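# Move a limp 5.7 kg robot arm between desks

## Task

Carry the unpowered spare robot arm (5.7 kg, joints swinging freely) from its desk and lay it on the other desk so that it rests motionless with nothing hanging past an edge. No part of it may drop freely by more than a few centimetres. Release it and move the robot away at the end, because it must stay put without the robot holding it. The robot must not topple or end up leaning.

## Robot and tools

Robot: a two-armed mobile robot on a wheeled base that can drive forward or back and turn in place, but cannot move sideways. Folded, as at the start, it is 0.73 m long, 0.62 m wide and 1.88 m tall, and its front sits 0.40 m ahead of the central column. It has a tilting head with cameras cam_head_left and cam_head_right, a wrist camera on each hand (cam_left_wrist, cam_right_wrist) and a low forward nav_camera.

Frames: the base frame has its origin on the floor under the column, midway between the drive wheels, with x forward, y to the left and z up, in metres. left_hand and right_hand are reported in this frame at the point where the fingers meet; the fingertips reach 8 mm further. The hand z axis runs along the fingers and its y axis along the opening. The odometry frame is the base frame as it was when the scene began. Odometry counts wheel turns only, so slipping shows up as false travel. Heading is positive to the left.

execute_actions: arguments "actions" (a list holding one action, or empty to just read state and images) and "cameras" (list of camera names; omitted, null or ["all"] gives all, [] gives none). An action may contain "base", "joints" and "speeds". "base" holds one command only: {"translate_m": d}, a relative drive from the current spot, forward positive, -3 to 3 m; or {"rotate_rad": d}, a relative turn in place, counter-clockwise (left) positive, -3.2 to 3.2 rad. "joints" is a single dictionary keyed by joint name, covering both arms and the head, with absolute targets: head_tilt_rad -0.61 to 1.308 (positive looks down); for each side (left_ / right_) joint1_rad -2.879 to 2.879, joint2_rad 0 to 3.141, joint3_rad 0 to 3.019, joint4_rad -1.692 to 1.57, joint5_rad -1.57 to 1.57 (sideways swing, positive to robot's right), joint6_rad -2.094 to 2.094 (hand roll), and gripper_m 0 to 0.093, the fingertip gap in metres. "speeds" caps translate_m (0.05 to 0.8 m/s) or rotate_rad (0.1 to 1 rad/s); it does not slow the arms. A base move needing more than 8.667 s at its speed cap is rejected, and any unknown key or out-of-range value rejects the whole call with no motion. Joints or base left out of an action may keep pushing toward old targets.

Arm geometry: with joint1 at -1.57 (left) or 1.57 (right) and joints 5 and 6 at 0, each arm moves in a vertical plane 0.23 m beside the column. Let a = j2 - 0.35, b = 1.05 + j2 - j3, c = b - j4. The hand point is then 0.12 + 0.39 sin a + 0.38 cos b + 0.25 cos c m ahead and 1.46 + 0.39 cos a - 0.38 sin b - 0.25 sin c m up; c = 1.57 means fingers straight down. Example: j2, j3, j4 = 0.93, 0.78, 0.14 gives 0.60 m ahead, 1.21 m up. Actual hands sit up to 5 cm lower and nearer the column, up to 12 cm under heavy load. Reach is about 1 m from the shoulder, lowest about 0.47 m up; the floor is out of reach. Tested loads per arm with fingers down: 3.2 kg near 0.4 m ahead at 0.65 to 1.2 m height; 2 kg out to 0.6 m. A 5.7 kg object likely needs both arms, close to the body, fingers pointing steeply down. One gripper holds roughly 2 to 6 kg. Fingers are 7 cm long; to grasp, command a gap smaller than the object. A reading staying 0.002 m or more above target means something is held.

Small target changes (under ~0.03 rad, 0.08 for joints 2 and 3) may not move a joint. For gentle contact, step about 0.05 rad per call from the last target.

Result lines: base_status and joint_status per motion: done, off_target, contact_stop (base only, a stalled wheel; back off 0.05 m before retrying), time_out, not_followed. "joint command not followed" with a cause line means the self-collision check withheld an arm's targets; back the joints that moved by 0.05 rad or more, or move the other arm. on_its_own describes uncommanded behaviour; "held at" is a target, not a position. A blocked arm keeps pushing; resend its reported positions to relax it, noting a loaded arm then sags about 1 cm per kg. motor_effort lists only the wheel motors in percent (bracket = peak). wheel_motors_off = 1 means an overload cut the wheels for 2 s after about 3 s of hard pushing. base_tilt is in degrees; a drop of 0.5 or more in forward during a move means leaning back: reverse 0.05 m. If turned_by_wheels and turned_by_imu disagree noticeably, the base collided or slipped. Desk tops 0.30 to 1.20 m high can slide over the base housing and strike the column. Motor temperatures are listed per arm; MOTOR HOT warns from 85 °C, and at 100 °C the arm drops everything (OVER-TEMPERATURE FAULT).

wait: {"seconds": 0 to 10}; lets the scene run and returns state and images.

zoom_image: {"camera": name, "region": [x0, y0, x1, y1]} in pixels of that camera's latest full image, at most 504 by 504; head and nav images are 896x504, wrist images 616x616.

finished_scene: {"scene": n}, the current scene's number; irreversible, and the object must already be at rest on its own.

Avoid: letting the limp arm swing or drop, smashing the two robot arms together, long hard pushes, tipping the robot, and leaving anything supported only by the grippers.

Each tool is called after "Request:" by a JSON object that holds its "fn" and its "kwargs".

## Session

Request:
{"fn": "execute_actions", "kwargs": {"actions": []}}

Scene clock: 0.00 s.
Motor temperatures (°C, as the motors report them): left_arm=[27 29 26 29 30 28] | right_arm=[27 29 27 28 30 28]
base_odometry: x=+0.000 y=+0.000 heading=+0.000 (m, m, rad; odometry frame)
turned_by_wheels: +0.000 (rad since the last result)
turned_by_imu: +0.000 (rad since the last result)
base_tilt: forward=+0.0 right=-0.4 (deg)
base_status: not commanded
joint_positions: head_tilt_rad=+0.878 left_joint1_rad=-1.540 left_joint2_rad=+0.885 left_joint3_rad=+0.396 left_joint4_rad=-0.908 left_joint5_rad=-0.047 left_joint6_rad=+0.057 left_gripper_m=+0.094 right_joint1_rad=+1.567 right_joint2_rad=+0.865 right_joint3_rad=+0.379 right_joint4_rad=-0.973 right_joint5_rad=+0.023 right_joint6_rad=+0.049 right_gripper_m=+0.094
joint_status: not commanded
wheel_motors_off: 0
motor_effort: left_wheel=+1 right_wheel=+0 (%)
left_hand: x=+0.1463 y=+0.2391 z=+1.2473 quat_wxyz=(+0.424, -0.023, -0.905, -0.018) (m; base frame)
right_hand: x=+0.1315 y=-0.2302 z=+1.2628 quat_wxyz=(+0.450, -0.018, -0.892, +0.023) (m; base frame)
pictures: cam_head_left, cam_head_right, cam_left_wrist, cam_right_wrist, nav_camera
camera_calibration (this result's frames):
cam_head_left: T_world_to_cam=[[-0.00711562, -0.999936, -0.00878004, 0.0424543], [-0.720384, 0.0112155, -0.693485, 1.10263], [0.693539, 0.00139042, -0.720417, 1.01278], [0, 0, 0, 1]] pos_world=[0.0922166, 0.0286768, 1.49465]
cam_head_right: T_world_to_cam=[[-0.0178629, -0.999825, -0.00556969, -0.0311989], [-0.714166, 0.0166576, -0.699778, 1.10652], [0.699749, -0.00852243, -0.714338, 0.998152], [0, 0, 0, 1]] pos_world=[0.0912246, -0.0411187, 1.48716]
cam_left_wrist: T_world_to_cam=[[-0.0632577, -0.997913, -0.0129318, 0.261447], [-0.0677539, -0.00863366, 0.997665, -1.23105], [-0.995695, 0.0639862, -0.0670664, 0.336624], [0, 0, 0, 1]] pos_world=[0.268305, 0.228734, 1.25413]
cam_right_wrist: T_world_to_cam=[[-0.0123886, -0.998374, 0.0556459, -0.296069], [-0.00157835, 0.0556697, 0.998448, -1.24735], [-0.999922, 0.0122815, -0.00226545, 0.258313], [0, 0, 0, 1]] pos_world=[0.252656, -0.229321, 1.26247]
Images, in order (width x height): cam_head_left 896x504, cam_head_right 896x504, cam_left_wrist 616x616, cam_right_wrist 616x616, nav_camera 896x504.

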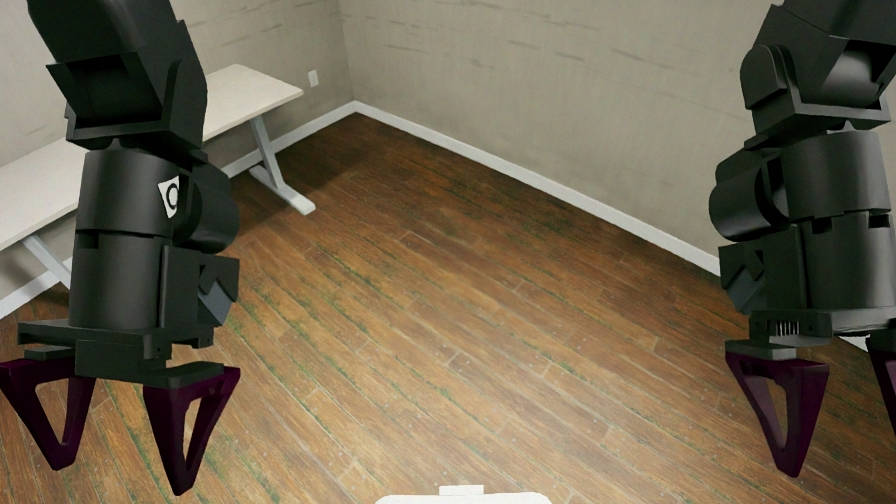

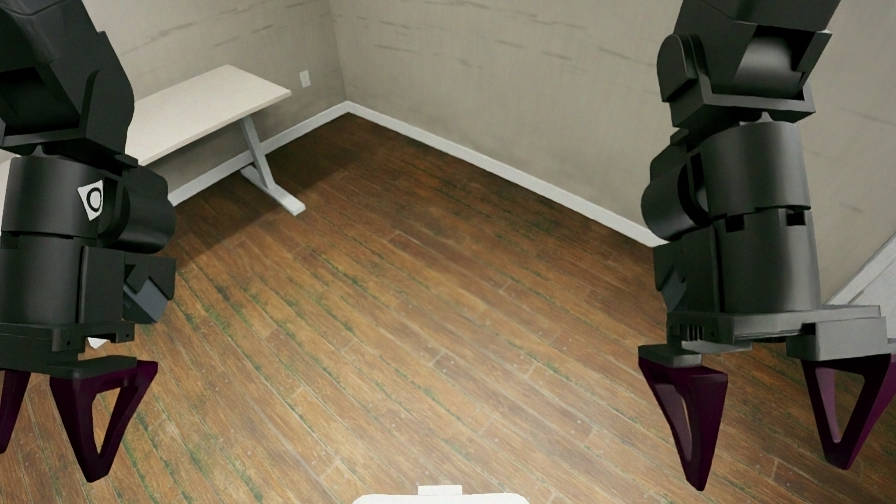

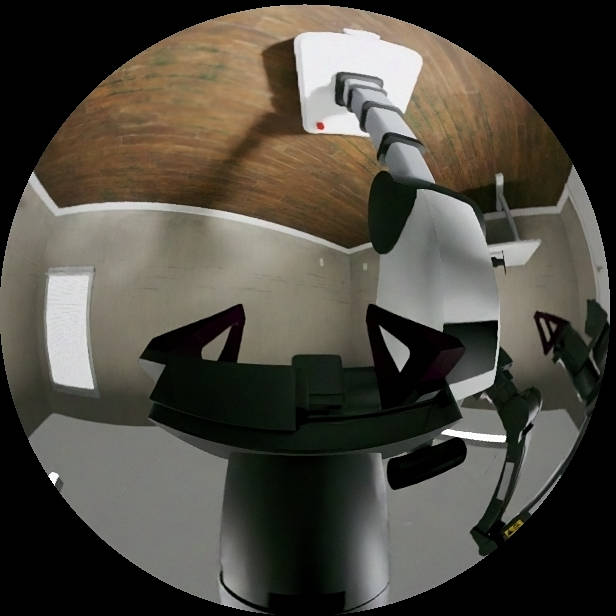

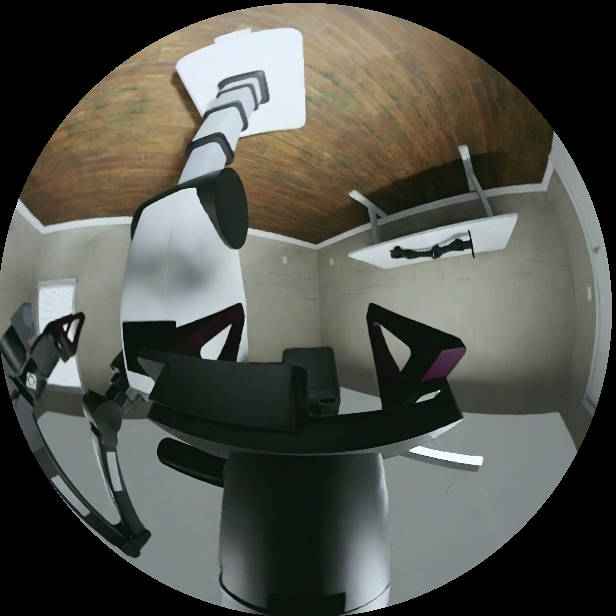

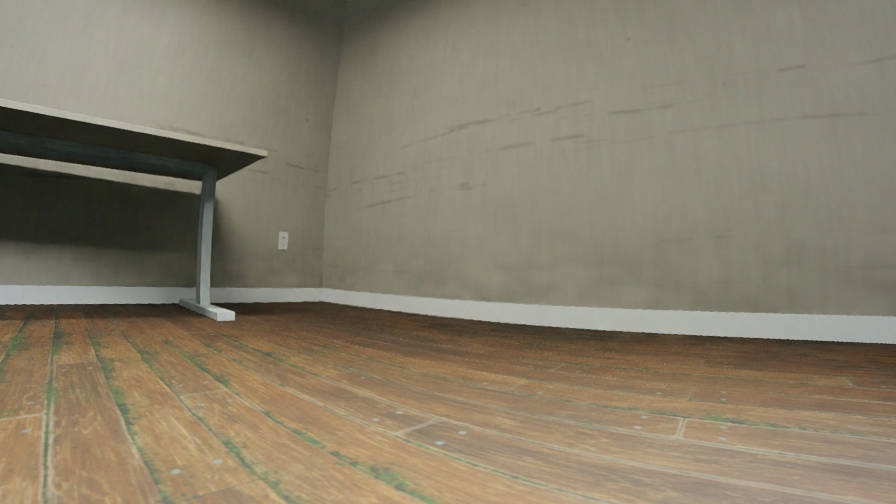

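Request:
{"fn": "execute_actions", "kwargs": {"actions": [{"base":{"rotate_rad":-2.45},"joints":{"head_tilt_rad":0.55,"left_joint1_rad":-1.57,"left_joint2_rad":1.47,"left_joint3_rad":0.92,"left_joint4_rad":0.03,"left_joint5_rad":0,"left_joint6_rad":1.57,"right_joint1_rad":1.57,"right_joint2_rad":1.47,"right_joint3_rad":0.92,"right_joint4_rad":0.03,"right_joint5_rad":0,"right_joint6_rad":-1.57}}], "cameras": ["cam_head_left","nav_camera"]}}

Scene clock: 6.83 s.
Motor temperatures (°C, as the motors report them): left_arm=[27 30 26 29 30 28] | right_arm=[27 30 27 28 30 28]
base_odometry: x=+0.000 y=+0.000 heading=-2.450 (m, m, rad; odometry frame)
turned_by_wheels: -2.450 (rad since the last result)
turned_by_imu: -2.477 (rad since the last result)
base_tilt: forward=+0.1 right=-0.3 (deg)
base_status: done
joint_positions: head_tilt_rad=+0.568 left_joint1_rad=-1.563 left_joint2_rad=+1.467 left_joint3_rad=+0.919 left_joint4_rad=+0.019 left_joint5_rad=-0.002 left_joint6_rad=+1.563 left_gripper_m=+0.094 right_joint1_rad=+1.569 right_joint2_rad=+1.472 right_joint3_rad=+0.925 right_joint4_rad=+0.022 right_joint5_rad=+0.001 right_joint6_rad=-1.562 right_gripper_m=+0.094
joint_status: all done
wheel_motors_off: 0
motor_effort: left_wheel=+1(41) right_wheel=-1(30) (%)
left_hand: x=+0.4595 y=+0.2294 z=+0.9957 quat_wxyz=(+0.005, -0.703, -0.711, -0.001) (m; base frame)
right_hand: x=+0.4618 y=-0.2269 z=+0.9940 quat_wxyz=(+0.001, +0.704, -0.710, +0.000) (m; base frame)
pictures: cam_head_left, nav_camera
camera_calibration (this result's frames):
cam_head_left: T_world_to_cam=[[-0.00409351, -0.999936, -0.010534, 0.0450042], [-0.474115, 0.0112155, -0.880392, 1.37815], [0.880453, 0.00139042, -0.474131, 0.62415], [0, 0, 0, 1]] pos_world=[0.104051, 0.0286768, 1.50972]
Images, in order (width x height): cam_head_left 896x504, nav_camera 896x504.

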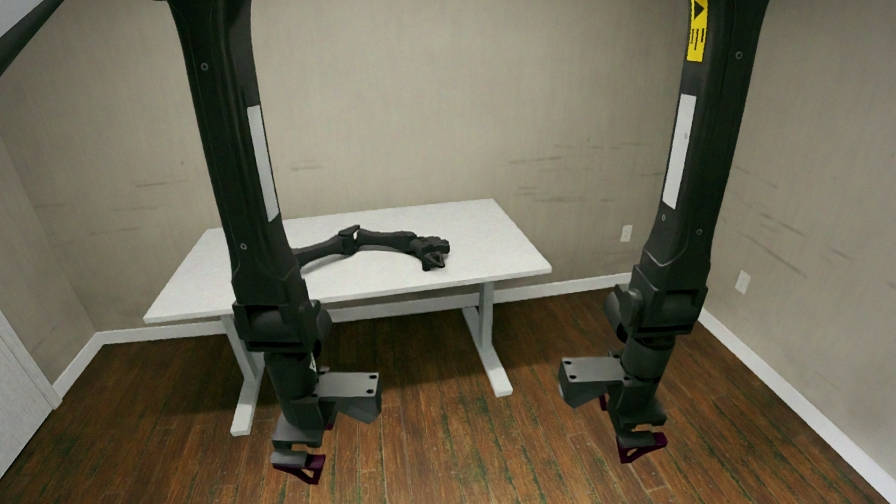

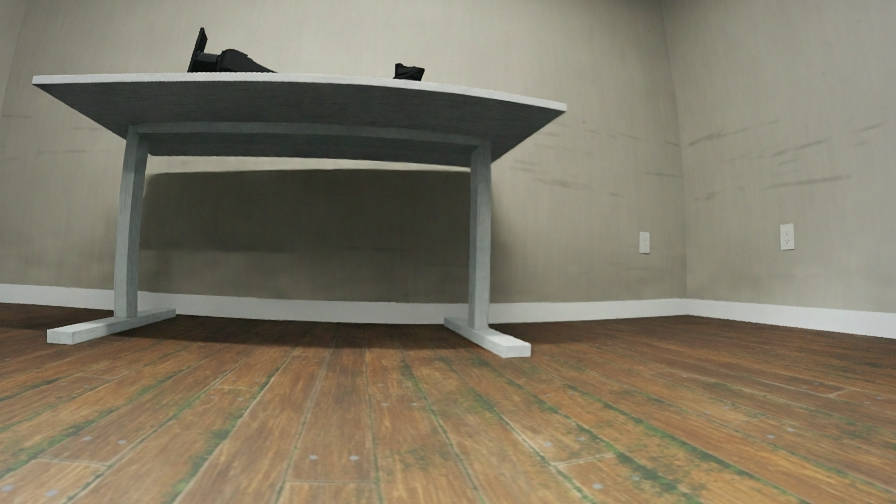

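Request:
{"fn": "execute_actions", "kwargs": {"actions": [{"base":{"rotate_rad":0.5}}], "cameras": []}}

Request:
{"fn": "execute_actions", "kwargs": {"actions": [{"base":{"translate_m":0.5}}], "cameras": []}}

Request:
{"fn": "execute_actions", "kwargs": {"actions": [{"base":{"rotate_rad":-0.29},"joints":{"head_tilt_rad":0.75}}], "cameras": ["cam_head_left","cam_head_right","nav_camera"]}}

Scene clock: 14.93 s.
Motor temperatures (°C, as the motors report them): left_arm=[27 31 26 29 30 28] | right_arm=[27 31 27 28 30 28]
base_odometry: x=+0.000 y=+0.000 heading=-1.950 (m, m, rad; odometry frame)
turned_by_wheels: +0.500 (rad since the last result)
turned_by_imu: +0.506 (rad since the last result)
base_tilt: forward=+0.0 right=-0.4 (deg)
base_status: done
joint_positions: head_tilt_rad=+0.568 left_joint1_rad=-1.564 left_joint2_rad=+1.467 left_joint3_rad=+0.919 left_joint4_rad=+0.019 left_joint5_rad=-0.002 left_joint6_rad=+1.563 left_gripper_m=+0.094 right_joint1_rad=+1.569 right_joint2_rad=+1.472 right_joint3_rad=+0.925 right_joint4_rad=+0.022 right_joint5_rad=+0.001 right_joint6_rad=-1.562 right_gripper_m=+0.094
joint_status: not commanded
wheel_motors_off: 0
motor_effort: left_wheel=+0(22) right_wheel=+0(21) (%)
left_hand: x=+0.4595 y=+0.2288 z=+0.9957 quat_wxyz=(+0.005, -0.703, -0.711, -0.001) (m; base frame)
right_hand: x=+0.4618 y=-0.2264 z=+0.9940 quat_wxyz=(+0.001, +0.704, -0.710, +0.000) (m; base frame)
pictures: none
No camera images: the call's "cameras" was empty. Leave "cameras" out to get every camera's image.

Scene clock: 17.53 s.
Motor temperatures (°C, as the motors report them): left_arm=[27 31 26 29 29 28] | right_arm=[27 31 27 28 30 28]
base_odometry: x=-0.185 y=-0.464 heading=-1.951 (m, m, rad; odometry frame)
turned_by_wheels: -0.001 (rad since the last result)
turned_by_imu: -0.002 (rad since the last result)
base_tilt: forward=+0.2 right=-0.3 (deg)
base_status: done
joint_positions: head_tilt_rad=+0.567 left_joint1_rad=-1.564 left_joint2_rad=+1.467 left_joint3_rad=+0.922 left_joint4_rad=+0.019 left_joint5_rad=-0.002 left_joint6_rad=+1.563 left_gripper_m=+0.094 right_joint1_rad=+1.569 right_joint2_rad=+1.472 right_joint3_rad=+0.923 right_joint4_rad=+0.022 right_joint5_rad=+0.001 right_joint6_rad=-1.562 right_gripper_m=+0.094
joint_status: not commanded
wheel_motors_off: 0
motor_effort: left_wheel=-1(42) right_wheel=+1(52) (%)
left_hand: x=+0.4612 y=+0.2288 z=+0.9956 quat_wxyz=(+0.004, -0.703, -0.711, -0.002) (m; base frame)
right_hand: x=+0.4610 y=-0.2264 z=+0.9942 quat_wxyz=(+0.002, +0.704, -0.710, +0.000) (m; base frame)
pictures: none
No camera images: the call's "cameras" was empty. Leave "cameras" out to get every camera's image.

Scene clock: 18.93 s.
Motor temperatures (°C, as the motors report them): left_arm=[27 31 26 29 29 28] | right_arm=[27 31 27 28 30 28]
base_odometry: x=-0.185 y=-0.465 heading=-2.240 (m, m, rad; odometry frame)
turned_by_wheels: -0.289 (rad since the last result)
turned_by_imu: -0.290 (rad since the last result)
base_tilt: forward=+0.2 right=-0.4 (deg)
base_status: done
joint_positions: head_tilt_rad=+0.752 left_joint1_rad=-1.565 left_joint2_rad=+1.467 left_joint3_rad=+0.922 left_joint4_rad=+0.019 left_joint5_rad=-0.002 left_joint6_rad=+1.563 left_gripper_m=+0.094 right_joint1_rad=+1.569 right_joint2_rad=+1.472 right_joint3_rad=+0.923 right_joint4_rad=+0.022 right_joint5_rad=+0.001 right_joint6_rad=-1.562 right_gripper_m=+0.094
joint_status: all done
wheel_motors_off: 0
motor_effort: left_wheel=+0(33) right_wheel=-2(40) (%)
left_hand: x=+0.4612 y=+0.2283 z=+0.9956 quat_wxyz=(+0.004, -0.703, -0.711, -0.002) (m; base frame)
right_hand: x=+0.4610 y=-0.2266 z=+0.9942 quat_wxyz=(+0.002, +0.704, -0.710, +0.000) (m; base frame)
pictures: cam_head_left, cam_head_right, nav_camera
camera_calibration (this result's frames):
cam_head_left: T_world_to_cam=[[-0.00595511, -0.999936, -0.00960509, 0.0436668], [-0.627464, 0.0112155, -0.778564, 1.229], [0.778622, 0.00139042, -0.627491, 0.865417], [0, 0, 0, 1]] pos_world=[0.0975838, 0.0286768, 1.50032]
cam_head_right: T_world_to_cam=[[-0.0170208, -0.999825, -0.00777163, -0.02785], [-0.620505, 0.0166576, -0.784026, 1.23158], [0.784018, -0.00852243, -0.62068, 0.849704], [0, 0, 0, 1]] pos_world=[0.0975415, -0.0411187, 1.49276]
Images, in order (width x height): cam_head_left 896x504, cam_head_right 896x504, nav_camera 896x504.

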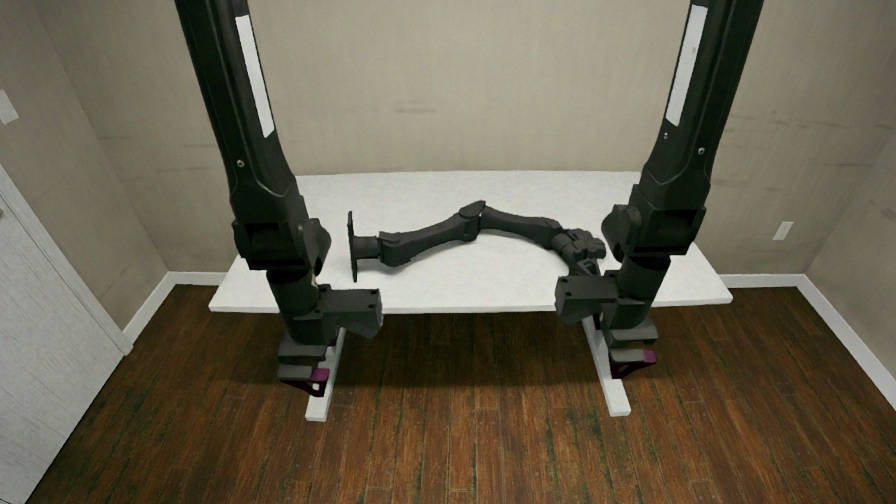

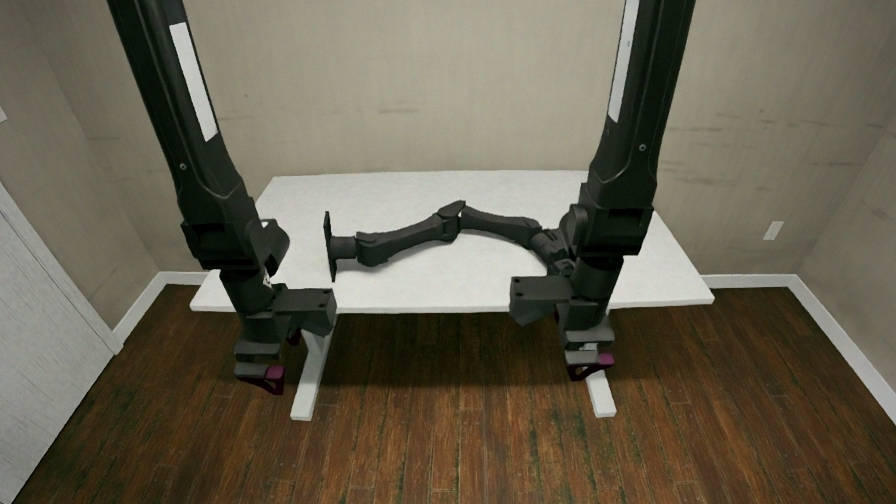

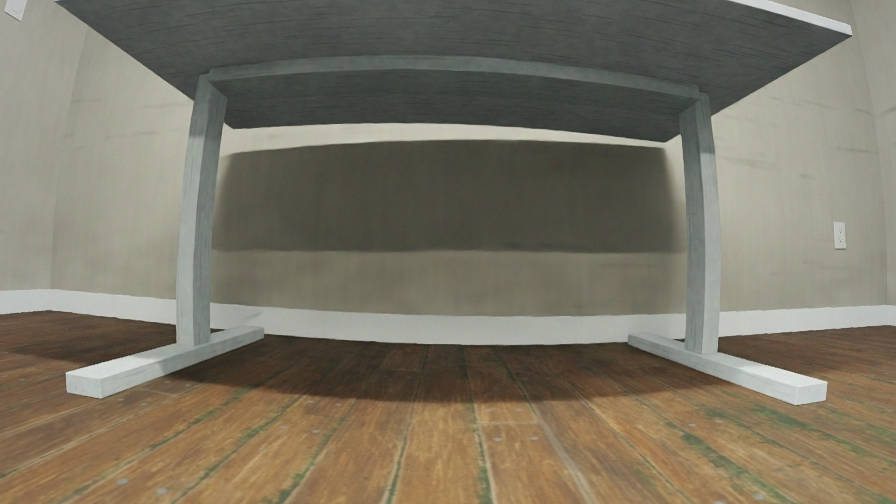

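Request:
{"fn": "execute_actions", "kwargs": {"actions": [{"base":{"translate_m":0.61},"speeds":{"translate_m":0.5},"joints":{"head_tilt_rad":1.1,"left_joint1_rad":-1.70,"left_joint5_rad":-0.07,"left_joint6_rad":0.99,"right_joint6_rad":-1.21}}], "cameras": ["cam_head_left","cam_head_right","cam_left_wrist","cam_right_wrist"]}}

Scene clock: 44.30 s.
Motor temperatures (°C, as the motors report them): left_arm=[27 31 26 29 29 28] | right_arm=[27 32 27 28 29 28]
base_odometry: x=-0.564 y=-0.943 heading=-2.240 (m, m, rad; odometry frame)
turned_by_wheels: +0.000 (rad since the last result)
turned_by_imu: -0.002 (rad since the last result)
base_tilt: forward=+0.2 right=-0.3 (deg)
base_status: done
joint_positions: head_tilt_rad=+1.100 left_joint1_rad=-1.712 left_joint2_rad=+1.467 left_joint3_rad=+0.920 left_joint4_rad=+0.019 left_joint5_rad=-0.068 left_joint6_rad=+0.997 left_gripper_m=+0.094 right_joint1_rad=+1.569 right_joint2_rad=+1.471 right_joint3_rad=+0.921 right_joint4_rad=+0.022 right_joint5_rad=+0.001 right_joint6_rad=-1.218 right_gripper_m=+0.094
joint_status: all done
wheel_motors_off: 0
motor_effort: left_wheel=+0(48) right_wheel=+0(49) (%)
left_hand: x=+0.4581 y=+0.1534 z=+0.9997 quat_wxyz=(-0.012, -0.509, -0.860, +0.024) (m; base frame)
right_hand: x=+0.4599 y=-0.2266 z=+0.9945 quat_wxyz=(+0.002, +0.571, -0.821, +0.000) (m; base frame)
pictures: cam_head_left, cam_head_right, cam_left_wrist, cam_right_wrist
camera_calibration (this result's frames):
cam_head_left: T_world_to_cam=[[-0.00886903, -0.999936, -0.00700438, 0.0398074], [-0.855015, 0.0112155, -0.518482, 0.839855], [0.518527, 0.00139042, -0.85506, 1.22888], [0, 0, 0, 1]] pos_world=[0.0812353, 0.0286768, 1.48649]
cam_head_right: T_world_to_cam=[[-0.0186498, -0.999825, -0.00151367, -0.0374058], [-0.85033, 0.0166576, -0.525986, 0.845687], [0.52592, -0.00852243, -0.850492, 1.21652], [0, 0, 0, 1]] pos_world=[0.0786236, -0.0411187, 1.4794]
cam_left_wrist: T_world_to_cam=[[-0.877943, -0.478156, 0.0241583, 0.448815], [-0.387682, 0.739619, 0.550152, -0.484449], [-0.280926, 0.473636, -0.834715, 1.01314], [0, 0, 0, 1]] pos_world=[0.490839, 0.0930534, 1.10136]
cam_right_wrist: T_world_to_cam=[[0.938108, -0.346323, -0.0037579, -0.503765], [-0.276084, -0.75431, 0.595646, -0.635885], [-0.209121, -0.557743, -0.803238, 0.889717], [0, 0, 0, 1]] pos_world=[0.483086, -0.157886, 1.09152]
Images, in order (width x height): cam_head_left 896x504, cam_head_right 896x504, cam_left_wrist 616x616, cam_right_wrist 616x616.

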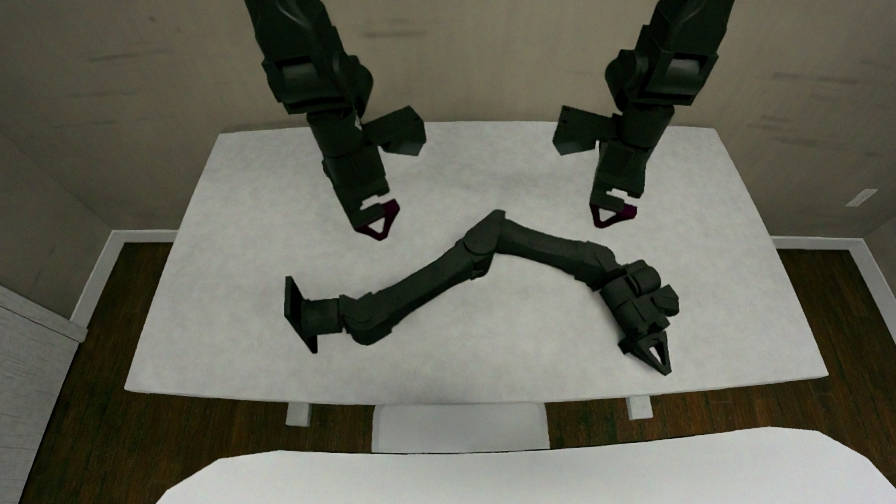

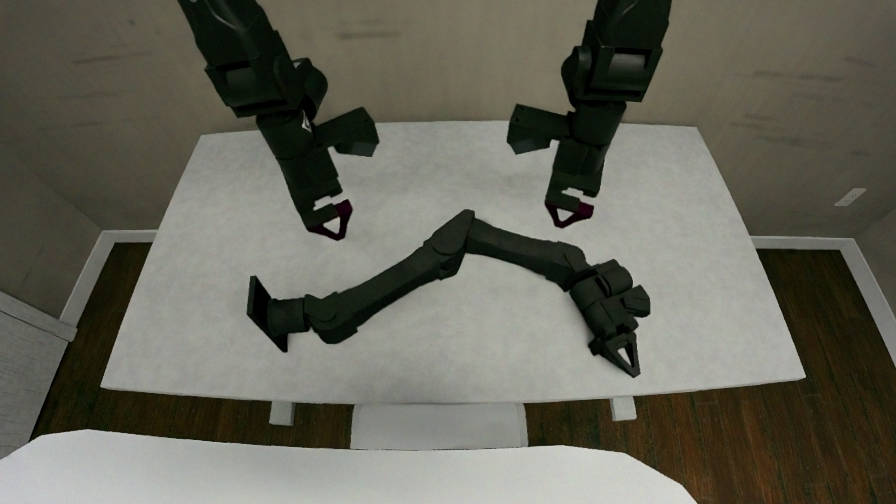

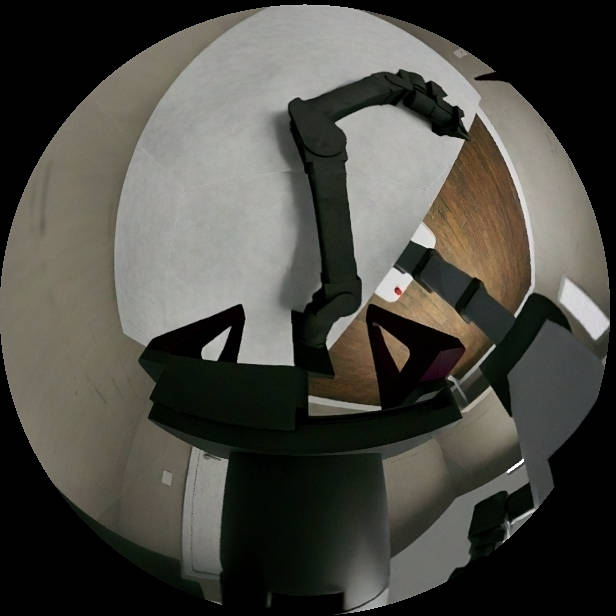

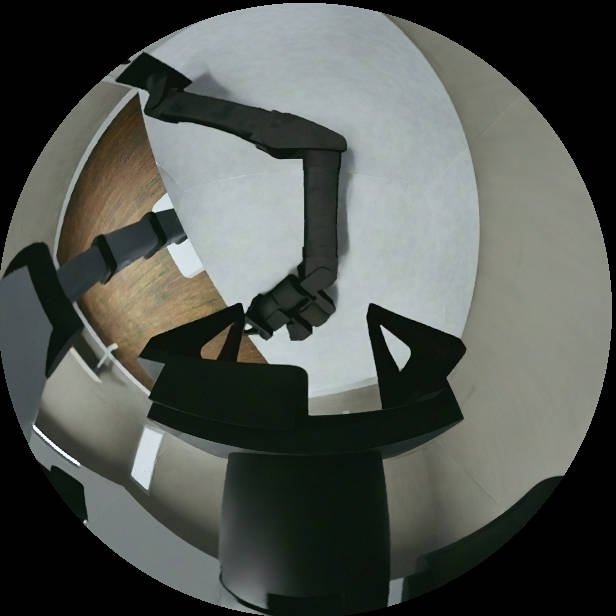

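Request:
{"fn": "execute_actions", "kwargs": {"actions": [{"joints":{"left_joint1_rad":-1.74,"left_joint2_rad":1.847,"left_joint3_rad":1.087,"left_joint4_rad":0.24,"left_joint5_rad":-0.12,"left_joint6_rad":0.89,"right_joint2_rad":1.82,"right_joint3_rad":1.30,"right_joint4_rad":0.0}}], "cameras": ["cam_head_left","cam_left_wrist","cam_right_wrist"]}}

Scene clock: 64.83 s.
Motor temperatures (°C, as the motors report them): left_arm=[27 31 26 29 29 28] | right_arm=[27 32 27 28 29 28]
base_odometry: x=-0.564 y=-0.943 heading=-2.240 (m, m, rad; odometry frame)
turned_by_wheels: +0.000 (rad since the last result)
turned_by_imu: +0.000 (rad since the last result)
base_tilt: forward=+0.2 right=-0.2 (deg)
base_status: not commanded
joint_positions: head_tilt_rad=+1.100 left_joint1_rad=-1.731 left_joint2_rad=+1.862 left_joint3_rad=+1.079 left_joint4_rad=+0.236 left_joint5_rad=-0.117 left_joint6_rad=+0.896 left_gripper_m=+0.094 right_joint1_rad=+1.569 right_joint2_rad=+1.832 right_joint3_rad=+1.294 right_joint4_rad=+0.007 right_joint5_rad=+0.001 right_joint6_rad=-1.217 right_gripper_m=+0.094
joint_status: all done
wheel_motors_off: 0
motor_effort: left_wheel=-1(2) right_wheel=+1(2) (%)
left_hand: x=+0.4020 y=+0.1366 z=+0.8684 quat_wxyz=(+0.003, -0.470, -0.883, +0.013) (m; base frame)
right_hand: x=+0.4998 y=-0.2269 z=+0.8610 quat_wxyz=(+0.004, +0.571, -0.821, -0.001) (m; base frame)
pictures: cam_head_left, cam_left_wrist, cam_right_wrist
camera_calibration (this result's frames):
cam_head_left: T_world_to_cam=[[-0.00886903, -0.999936, -0.00700439, 0.0398074], [-0.855015, 0.0112155, -0.518482, 0.839856], [0.518528, 0.00139042, -0.85506, 1.22888], [0, 0, 0, 1]] pos_world=[0.0812353, 0.0286768, 1.48649]
cam_left_wrist: T_world_to_cam=[[-0.831667, -0.554863, 0.0213887, 0.389021], [-0.440846, 0.683211, 0.582133, -0.420238], [-0.337617, 0.474711, -0.812813, 0.899308], [0, 0, 0, 1]] pos_world=[0.441897, 0.0760528, 0.967282]
cam_right_wrist: T_world_to_cam=[[0.937955, -0.346686, -0.00697799, -0.539041], [-0.27433, -0.754204, 0.59659, -0.547204], [-0.212092, -0.557661, -0.802516, 0.791585], [0, 0, 0, 1]] pos_world=[0.523371, -0.158145, 0.957955]
Images, in order (width x height): cam_head_left 896x504, cam_left_wrist 616x616, cam_right_wrist 616x616.

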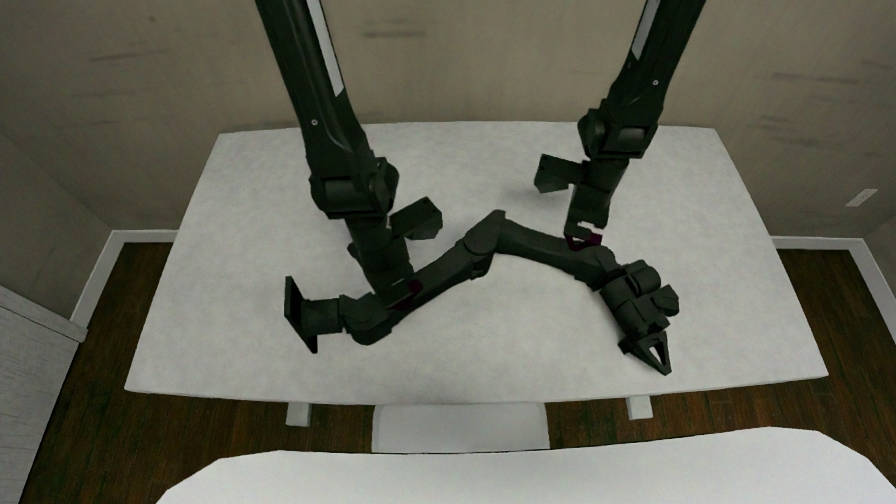

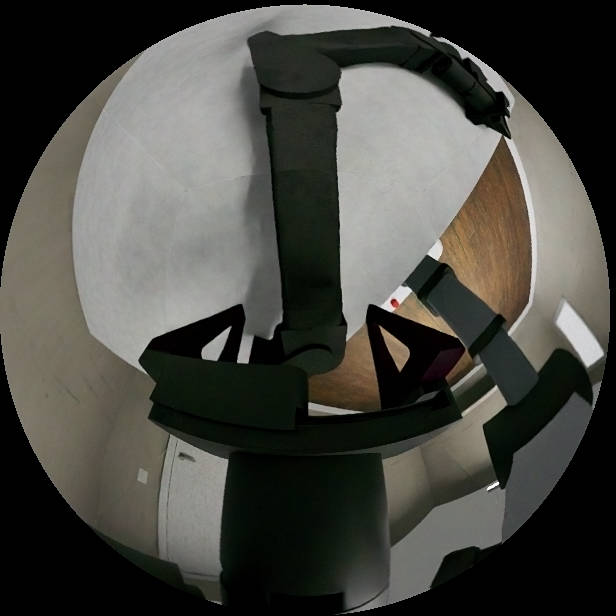

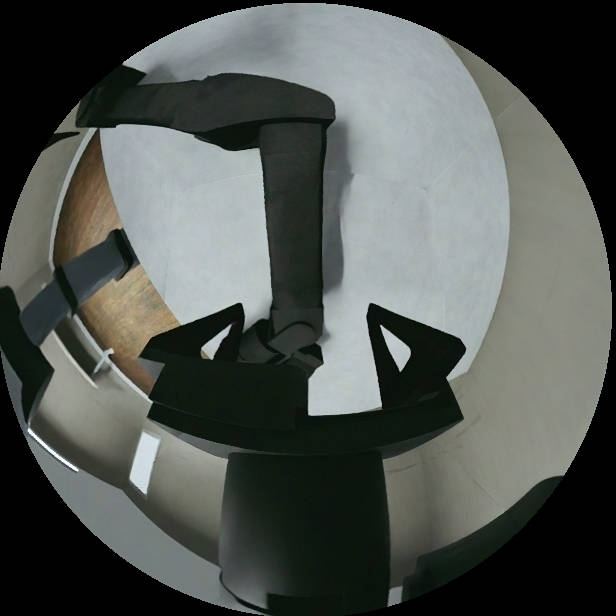

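Request:
{"fn": "execute_actions", "kwargs": {"actions": [{"joints":{"left_joint2_rad":2.0,"left_joint3_rad":1.25,"left_joint4_rad":0.227,"right_joint2_rad":1.975,"right_joint3_rad":1.44,"right_joint4_rad":0.01}}], "cameras": ["cam_left_wrist","cam_right_wrist"]}}

Scene clock: 72.67 s.
Motor temperatures (°C, as the motors report them): left_arm=[27 31 26 29 29 28] | right_arm=[27 33 27 28 29 28]
base_odometry: x=-0.564 y=-0.943 heading=-2.240 (m, m, rad; odometry frame)
turned_by_wheels: +0.000 (rad since the last result)
turned_by_imu: +0.000 (rad since the last result)
base_tilt: forward=+0.1 right=-0.4 (deg)
base_status: not commanded
joint_positions: head_tilt_rad=+1.100 left_joint1_rad=-1.740 left_joint2_rad=+1.928 left_joint3_rad=+1.214 left_joint4_rad=+0.223 left_joint5_rad=-0.113 left_joint6_rad=+0.897 left_gripper_m=+0.094 right_joint1_rad=+1.569 right_joint2_rad=+1.981 right_joint3_rad=+1.439 right_joint4_rad=+0.007 right_joint5_rad=+0.001 right_joint6_rad=-1.217 right_gripper_m=+0.094
joint_status: all done
wheel_motors_off: 0
motor_effort: left_wheel=-1(4) right_wheel=+0(4) (%)
left_hand: x=+0.4412 y=+0.1221 z=+0.8385 quat_wxyz=(-0.025, -0.469, -0.883, +0.008) (m; base frame)
right_hand: x=+0.4980 y=-0.2270 z=+0.8037 quat_wxyz=(+0.005, +0.571, -0.821, -0.002) (m; base frame)
pictures: cam_left_wrist, cam_right_wrist
camera_calibration (this result's frames):
cam_left_wrist: T_world_to_cam=[[-0.83031, -0.557101, -0.0149894, 0.444353], [-0.473742, 0.691394, 0.545475, -0.331363], [-0.293521, 0.460015, -0.837993, 0.89862], [0, 0, 0, 1]] pos_world=[0.475734, 0.0632741, 0.940448]
cam_right_wrist: T_world_to_cam=[[0.937787, -0.347049, -0.0105549, -0.534895], [-0.272345, -0.754098, 0.597633, -0.515388], [-0.215368, -0.557578, -0.801701, 0.746162], [0, 0, 0, 1]] pos_world=[0.521954, -0.158244, 0.900565]
Images, in order (width x height): cam_left_wrist 616x616, cam_right_wrist 616x616.

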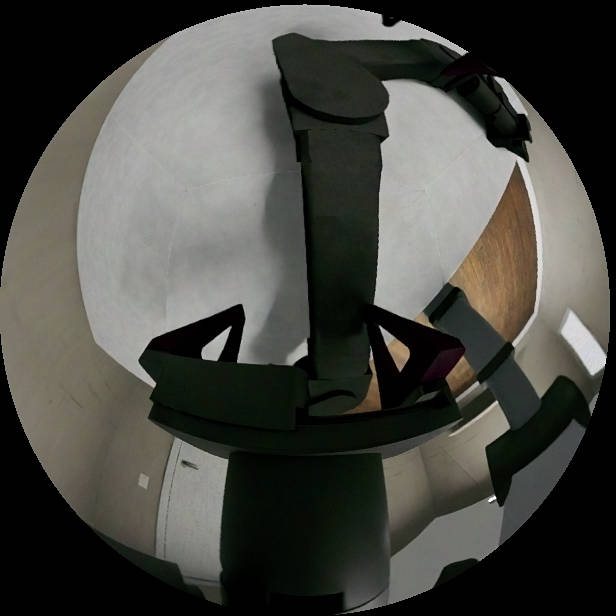

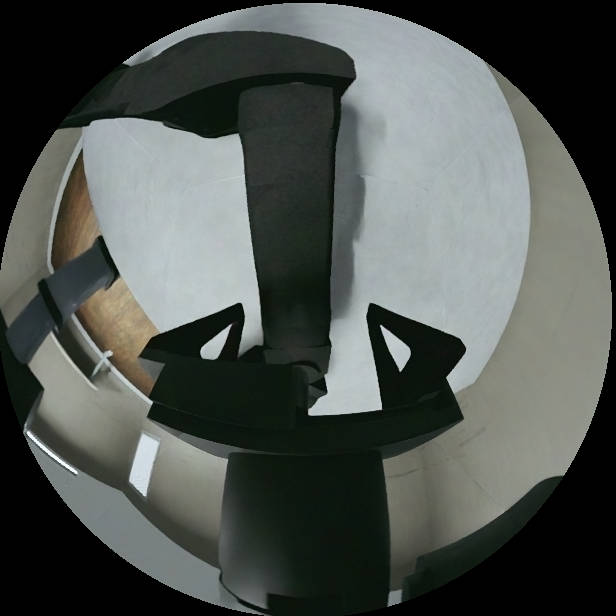

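Request:
{"fn": "execute_actions", "kwargs": {"actions": [{"joints":{"left_joint2_rad":2.07,"left_joint4_rad":0.27}}], "cameras": ["cam_left_wrist"]}}

Scene clock: 78.17 s.
Motor temperatures (°C, as the motors report them): left_arm=[27 31 26 29 29 28] | right_arm=[27 33 27 28 29 28]
base_odometry: x=-0.564 y=-0.943 heading=-2.240 (m, m, rad; odometry frame)
turned_by_wheels: +0.000 (rad since the last result)
turned_by_imu: +0.000 (rad since the last result)
base_tilt: forward=+0.0 right=-0.3 (deg)
base_status: not commanded
joint_positions: head_tilt_rad=+1.100 left_joint1_rad=-1.740 left_joint2_rad=+1.931 left_joint3_rad=+1.214 left_joint4_rad=+0.226 left_joint5_rad=-0.113 left_joint6_rad=+0.897 left_gripper_m=+0.094 right_joint1_rad=+1.569 right_joint2_rad=+1.981 right_joint3_rad=+1.439 right_joint4_rad=+0.007 right_joint5_rad=+0.001 right_joint6_rad=-1.217 right_gripper_m=+0.094
joint_status: all done
wheel_motors_off: 0
motor_effort: left_wheel=-1(1) right_wheel=+0(0) (%)
left_hand: x=+0.4398 y=+0.1220 z=+0.8374 quat_wxyz=(-0.025, -0.469, -0.883, +0.008) (m; base frame)
right_hand: x=+0.4980 y=-0.2270 z=+0.8037 quat_wxyz=(+0.005, +0.571, -0.821, -0.002) (m; base frame)
pictures: cam_left_wrist
camera_calibration (this result's frames):
cam_left_wrist: T_world_to_cam=[[-0.830346, -0.557054, -0.0146951, 0.442918], [-0.473498, 0.691403, 0.545676, -0.331691], [-0.293811, 0.460058, -0.837868, 0.897346], [0, 0, 0, 1]] pos_world=[0.47437, 0.0632299, 0.939362]
Images, in order (width x height): cam_left_wrist 616x616.

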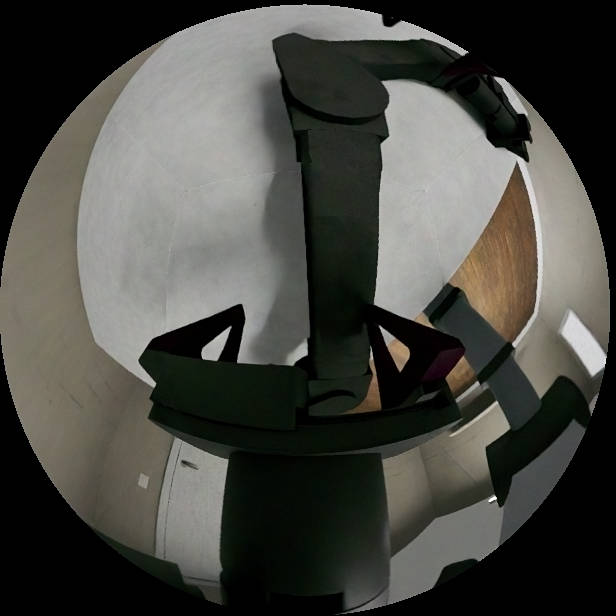

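Request:
{"fn": "execute_actions", "kwargs": {"actions": [{"joints":{"left_joint2_rad":1.85,"left_joint3_rad":1.12,"left_joint4_rad":0.24}}], "cameras": ["cam_left_wrist"]}}

Request:
{"fn": "execute_actions", "kwargs": {"actions": [{"joints":{"left_joint2_rad":1.95,"left_joint3_rad":1.13,"left_joint4_rad":0.28}}], "cameras": ["cam_left_wrist"]}}

Scene clock: 82.57 s.
Motor temperatures (°C, as the motors report them): left_arm=[27 31 26 29 29 28] | right_arm=[27 33 27 28 29 28]
base_odometry: x=-0.564 y=-0.943 heading=-2.240 (m, m, rad; odometry frame)
turned_by_wheels: +0.000 (rad since the last result)
turned_by_imu: +0.000 (rad since the last result)
base_tilt: forward=+0.1 right=-0.4 (deg)
base_status: not commanded
joint_positions: head_tilt_rad=+1.100 left_joint1_rad=-1.740 left_joint2_rad=+1.854 left_joint3_rad=+1.112 left_joint4_rad=+0.232 left_joint5_rad=-0.117 left_joint6_rad=+0.893 left_gripper_m=+0.094 right_joint1_rad=+1.569 right_joint2_rad=+1.981 right_joint3_rad=+1.439 right_joint4_rad=+0.007 right_joint5_rad=+0.001 right_joint6_rad=-1.217 right_gripper_m=+0.094
joint_status: all done
wheel_motors_off: 0
motor_effort: left_wheel=-2(2) right_wheel=+1(1) (%)
left_hand: x=+0.4251 y=+0.1286 z=+0.8685 quat_wxyz=(-0.015, -0.469, -0.883, +0.010) (m; base frame)
right_hand: x=+0.4980 y=-0.2270 z=+0.8037 quat_wxyz=(+0.005, +0.571, -0.821, -0.002) (m; base frame)
pictures: cam_left_wrist
camera_calibration (this result's frames):
cam_left_wrist: T_world_to_cam=[[-0.830136, -0.557557, -0.00185347, 0.423664], [-0.463281, 0.687912, 0.558702, -0.375324], [-0.310233, 0.464657, -0.829367, 0.915024], [0, 0, 0, 1]] pos_world=[0.461689, 0.0692345, 0.96937]
Images, in order (width x height): cam_left_wrist 616x616.

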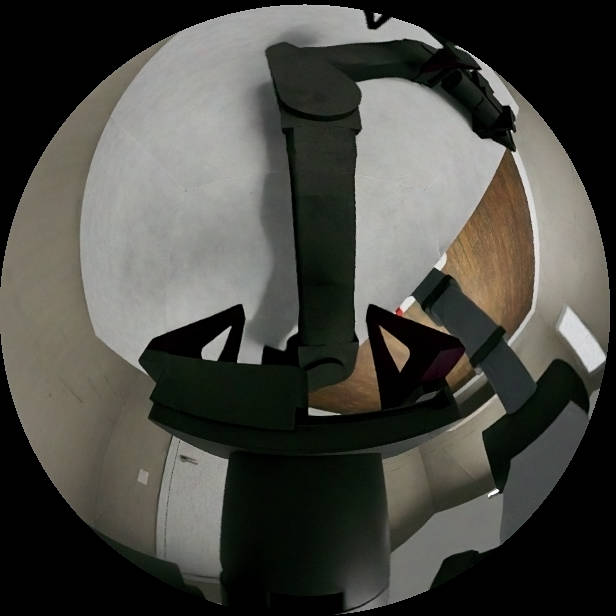

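Scene clock: 83.63 s.
Motor temperatures (°C, as the motors report them): left_arm=[27 31 26 29 29 28] | right_arm=[27 33 27 28 29 28]
base_odometry: x=-0.564 y=-0.943 heading=-2.240 (m, m, rad; odometry frame)
turned_by_wheels: +0.000 (rad since the last result)
turned_by_imu: +0.000 (rad since the last result)
base_tilt: forward=+0.0 right=-0.4 (deg)
base_status: not commanded
joint_positions: head_tilt_rad=+1.100 left_joint1_rad=-1.740 left_joint2_rad=+1.956 left_joint3_rad=+1.132 left_joint4_rad=+0.271 left_joint5_rad=-0.117 left_joint6_rad=+0.893 left_gripper_m=+0.094 right_joint1_rad=+1.569 right_joint2_rad=+1.981 right_joint3_rad=+1.439 right_joint4_rad=+0.007 right_joint5_rad=+0.001 right_joint6_rad=-1.217 right_gripper_m=+0.094
joint_status: all done
wheel_motors_off: 0
motor_effort: left_wheel=-2(2) right_wheel=+1(1) (%)
left_hand: x=+0.3849 y=+0.1274 z=+0.8375 quat_wxyz=(+0.005, -0.471, -0.882, +0.018) (m; base frame)
right_hand: x=+0.4980 y=-0.2270 z=+0.8037 quat_wxyz=(+0.005, +0.571, -0.821, -0.002) (m; base frame)
pictures: cam_left_wrist
camera_calibration (this result's frames):
cam_left_wrist: T_world_to_cam=[[-0.832954, -0.55248, 0.0308844, 0.362601], [-0.435269, 0.688656, 0.579908, -0.404506], [-0.341657, 0.469594, -0.814096, 0.876074], [0, 0, 0, 1]] pos_world=[0.425278, 0.0674967, 0.936586]
Images, in order (width x height): cam_left_wrist 616x616.

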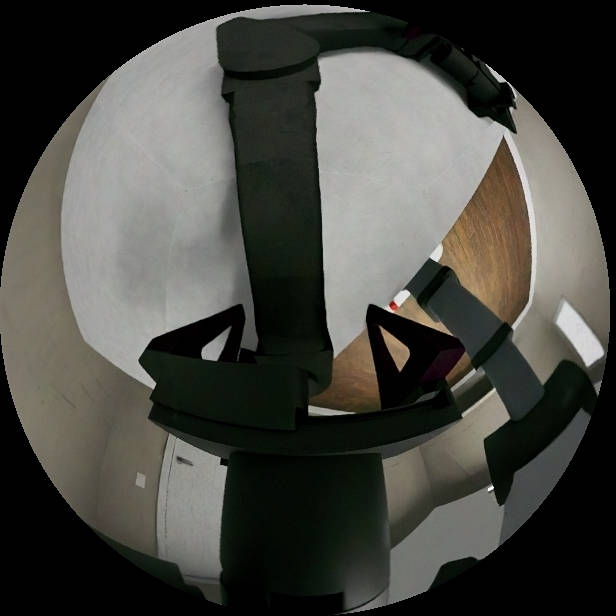

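Request:
{"fn": "execute_actions", "kwargs": {"actions": [{"joints":{"left_joint2_rad":2.04,"left_joint3_rad":1.265,"left_joint4_rad":0.25}}], "cameras": ["cam_left_wrist","cam_head_left"]}}

Scene clock: 88.20 s.
Motor temperatures (°C, as the motors report them): left_arm=[27 31 26 29 29 28] | right_arm=[27 33 27 28 29 28]
base_odometry: x=-0.564 y=-0.943 heading=-2.240 (m, m, rad; odometry frame)
turned_by_wheels: +0.000 (rad since the last result)
turned_by_imu: +0.000 (rad since the last result)
base_tilt: forward=+0.1 right=-0.4 (deg)
base_status: not commanded
joint_positions: head_tilt_rad=+1.100 left_joint1_rad=-1.740 left_joint2_rad=+2.034 left_joint3_rad=+1.260 left_joint4_rad=+0.260 left_joint5_rad=-0.117 left_joint6_rad=+0.893 left_gripper_m=+0.094 right_joint1_rad=+1.569 right_joint2_rad=+1.981 right_joint3_rad=+1.439 right_joint4_rad=+0.007 right_joint5_rad=+0.001 right_joint6_rad=-1.217 right_gripper_m=+0.094
joint_status: all done
wheel_motors_off: 0
motor_effort: left_wheel=-2(2) right_wheel=+1(1) (%)
left_hand: x=+0.4106 y=+0.1201 z=+0.8028 quat_wxyz=(-0.014, -0.469, -0.883, +0.010) (m; base frame)
right_hand: x=+0.4980 y=-0.2270 z=+0.8037 quat_wxyz=(+0.005, +0.571, -0.821, -0.002) (m; base frame)
pictures: cam_head_left, cam_left_wrist
camera_calibration (this result's frames):
cam_head_left: T_world_to_cam=[[-0.00886903, -0.999936, -0.00700438, 0.0398074], [-0.855015, 0.0112155, -0.518482, 0.839855], [0.518527, 0.00139042, -0.85506, 1.22888], [0, 0, 0, 1]] pos_world=[0.0812353, 0.0286768, 1.48649]
cam_left_wrist: T_world_to_cam=[[-0.830355, -0.557234, 0.000206823, 0.405184], [-0.461541, 0.687967, 0.560073, -0.341378], [-0.312234, 0.464964, -0.828443, 0.860069], [0, 0, 0, 1]] pos_world=[0.44743, 0.0607378, 0.903631]
Images, in order (width x height): cam_head_left 896x504, cam_left_wrist 616x616.

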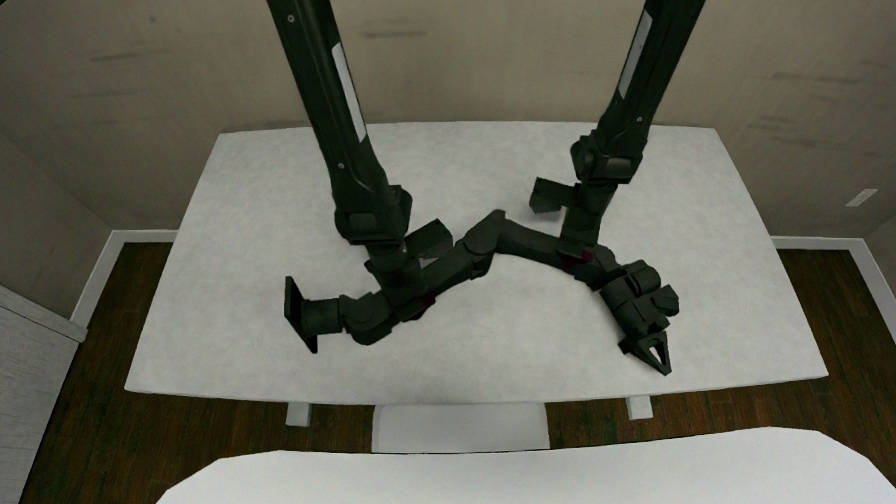

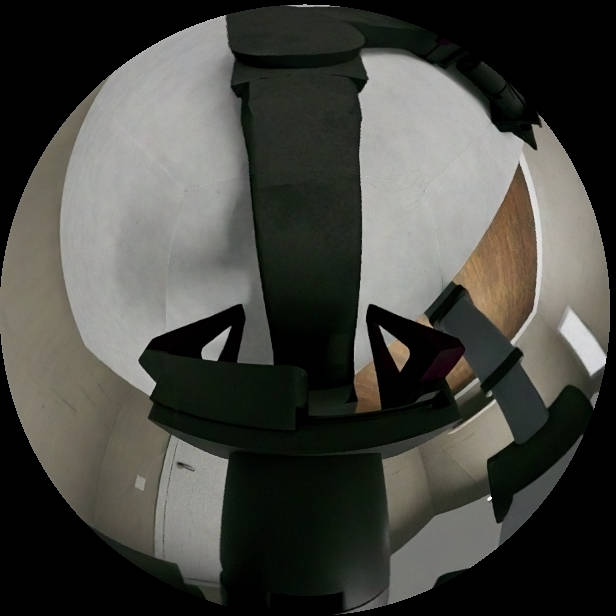

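Request:
{"fn": "execute_actions", "kwargs": {"actions": [{"joints":{"left_joint1_rad":-1.72,"left_joint2_rad":2.13,"left_joint3_rad":1.375,"left_joint4_rad":0.235,"right_joint2_rad":2.08,"right_joint3_rad":1.54,"right_joint4_rad":0.015}}], "cameras": ["cam_left_wrist","cam_right_wrist"]}}

Scene clock: 92.57 s.
Motor temperatures (°C, as the motors report them): left_arm=[27 31 26 29 29 28] | right_arm=[27 33 27 28 29 28]
base_odometry: x=-0.564 y=-0.943 heading=-2.240 (m, m, rad; odometry frame)
turned_by_wheels: +0.000 (rad since the last result)
turned_by_imu: +0.000 (rad since the last result)
base_tilt: forward=+0.2 right=-0.3 (deg)
base_status: not commanded
joint_positions: head_tilt_rad=+1.100 left_joint1_rad=-1.735 left_joint2_rad=+2.095 left_joint3_rad=+1.362 left_joint4_rad=+0.244 left_joint5_rad=-0.120 left_joint6_rad=+0.890 left_gripper_m=+0.094 right_joint1_rad=+1.570 right_joint2_rad=+2.085 right_joint3_rad=+1.538 right_joint4_rad=+0.004 right_joint5_rad=-0.002 right_joint6_rad=-1.217 right_gripper_m=+0.094
joint_status: all done
wheel_motors_off: 0
motor_effort: left_wheel=-2(3) right_wheel=+2(3) (%)
left_hand: x=+0.4283 y=+0.1191 z=+0.7761 quat_wxyz=(-0.023, -0.465, -0.885, +0.002) (m; base frame)
right_hand: x=+0.4895 y=-0.2260 z=+0.7642 quat_wxyz=(+0.008, +0.571, -0.821, -0.006) (m; base frame)
pictures: cam_left_wrist, cam_right_wrist
camera_calibration (this result's frames):
cam_left_wrist: T_world_to_cam=[[-0.825004, -0.564679, -0.022494, 0.435509], [-0.481017, 0.680766, 0.552431, -0.302387], [-0.296633, 0.466578, -0.833255, 0.840807], [0, 0, 0, 1]] pos_world=[0.463255, 0.0594759, 0.877451]
cam_right_wrist: T_world_to_cam=[[0.937785, -0.34669, -0.019091, -0.520412], [-0.267304, -0.755955, 0.597562, -0.496171], [-0.221601, -0.555282, -0.801595, 0.716634], [0, 0, 0, 1]] pos_world=[0.514212, -0.157571, 0.861008]
Images, in order (width x height): cam_left_wrist 616x616, cam_right_wrist 616x616.

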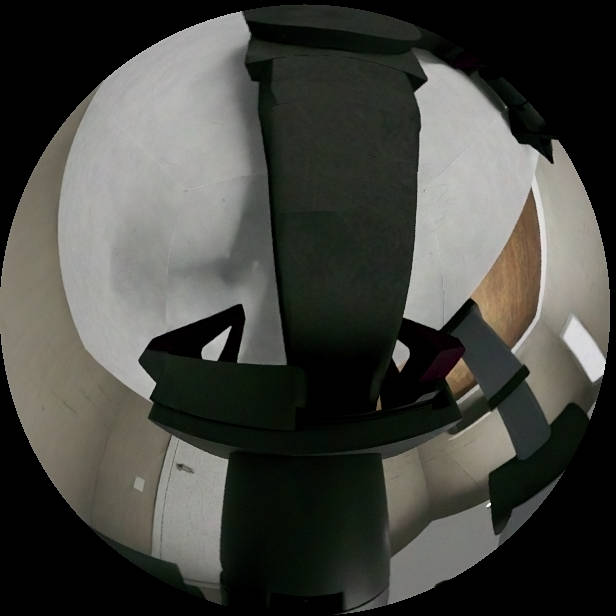

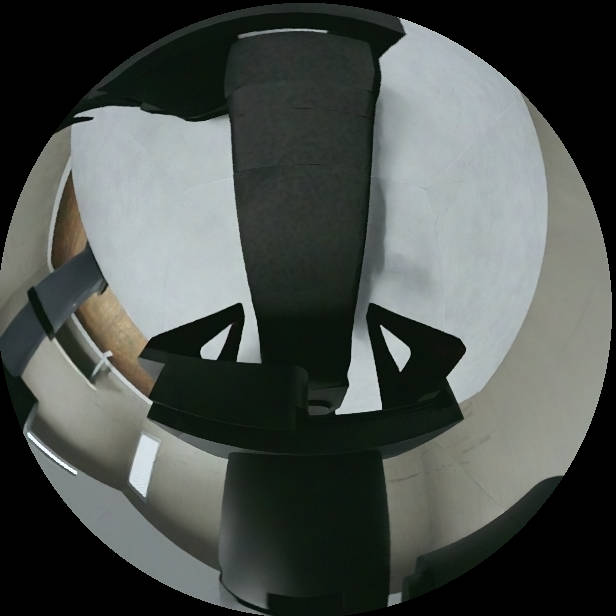

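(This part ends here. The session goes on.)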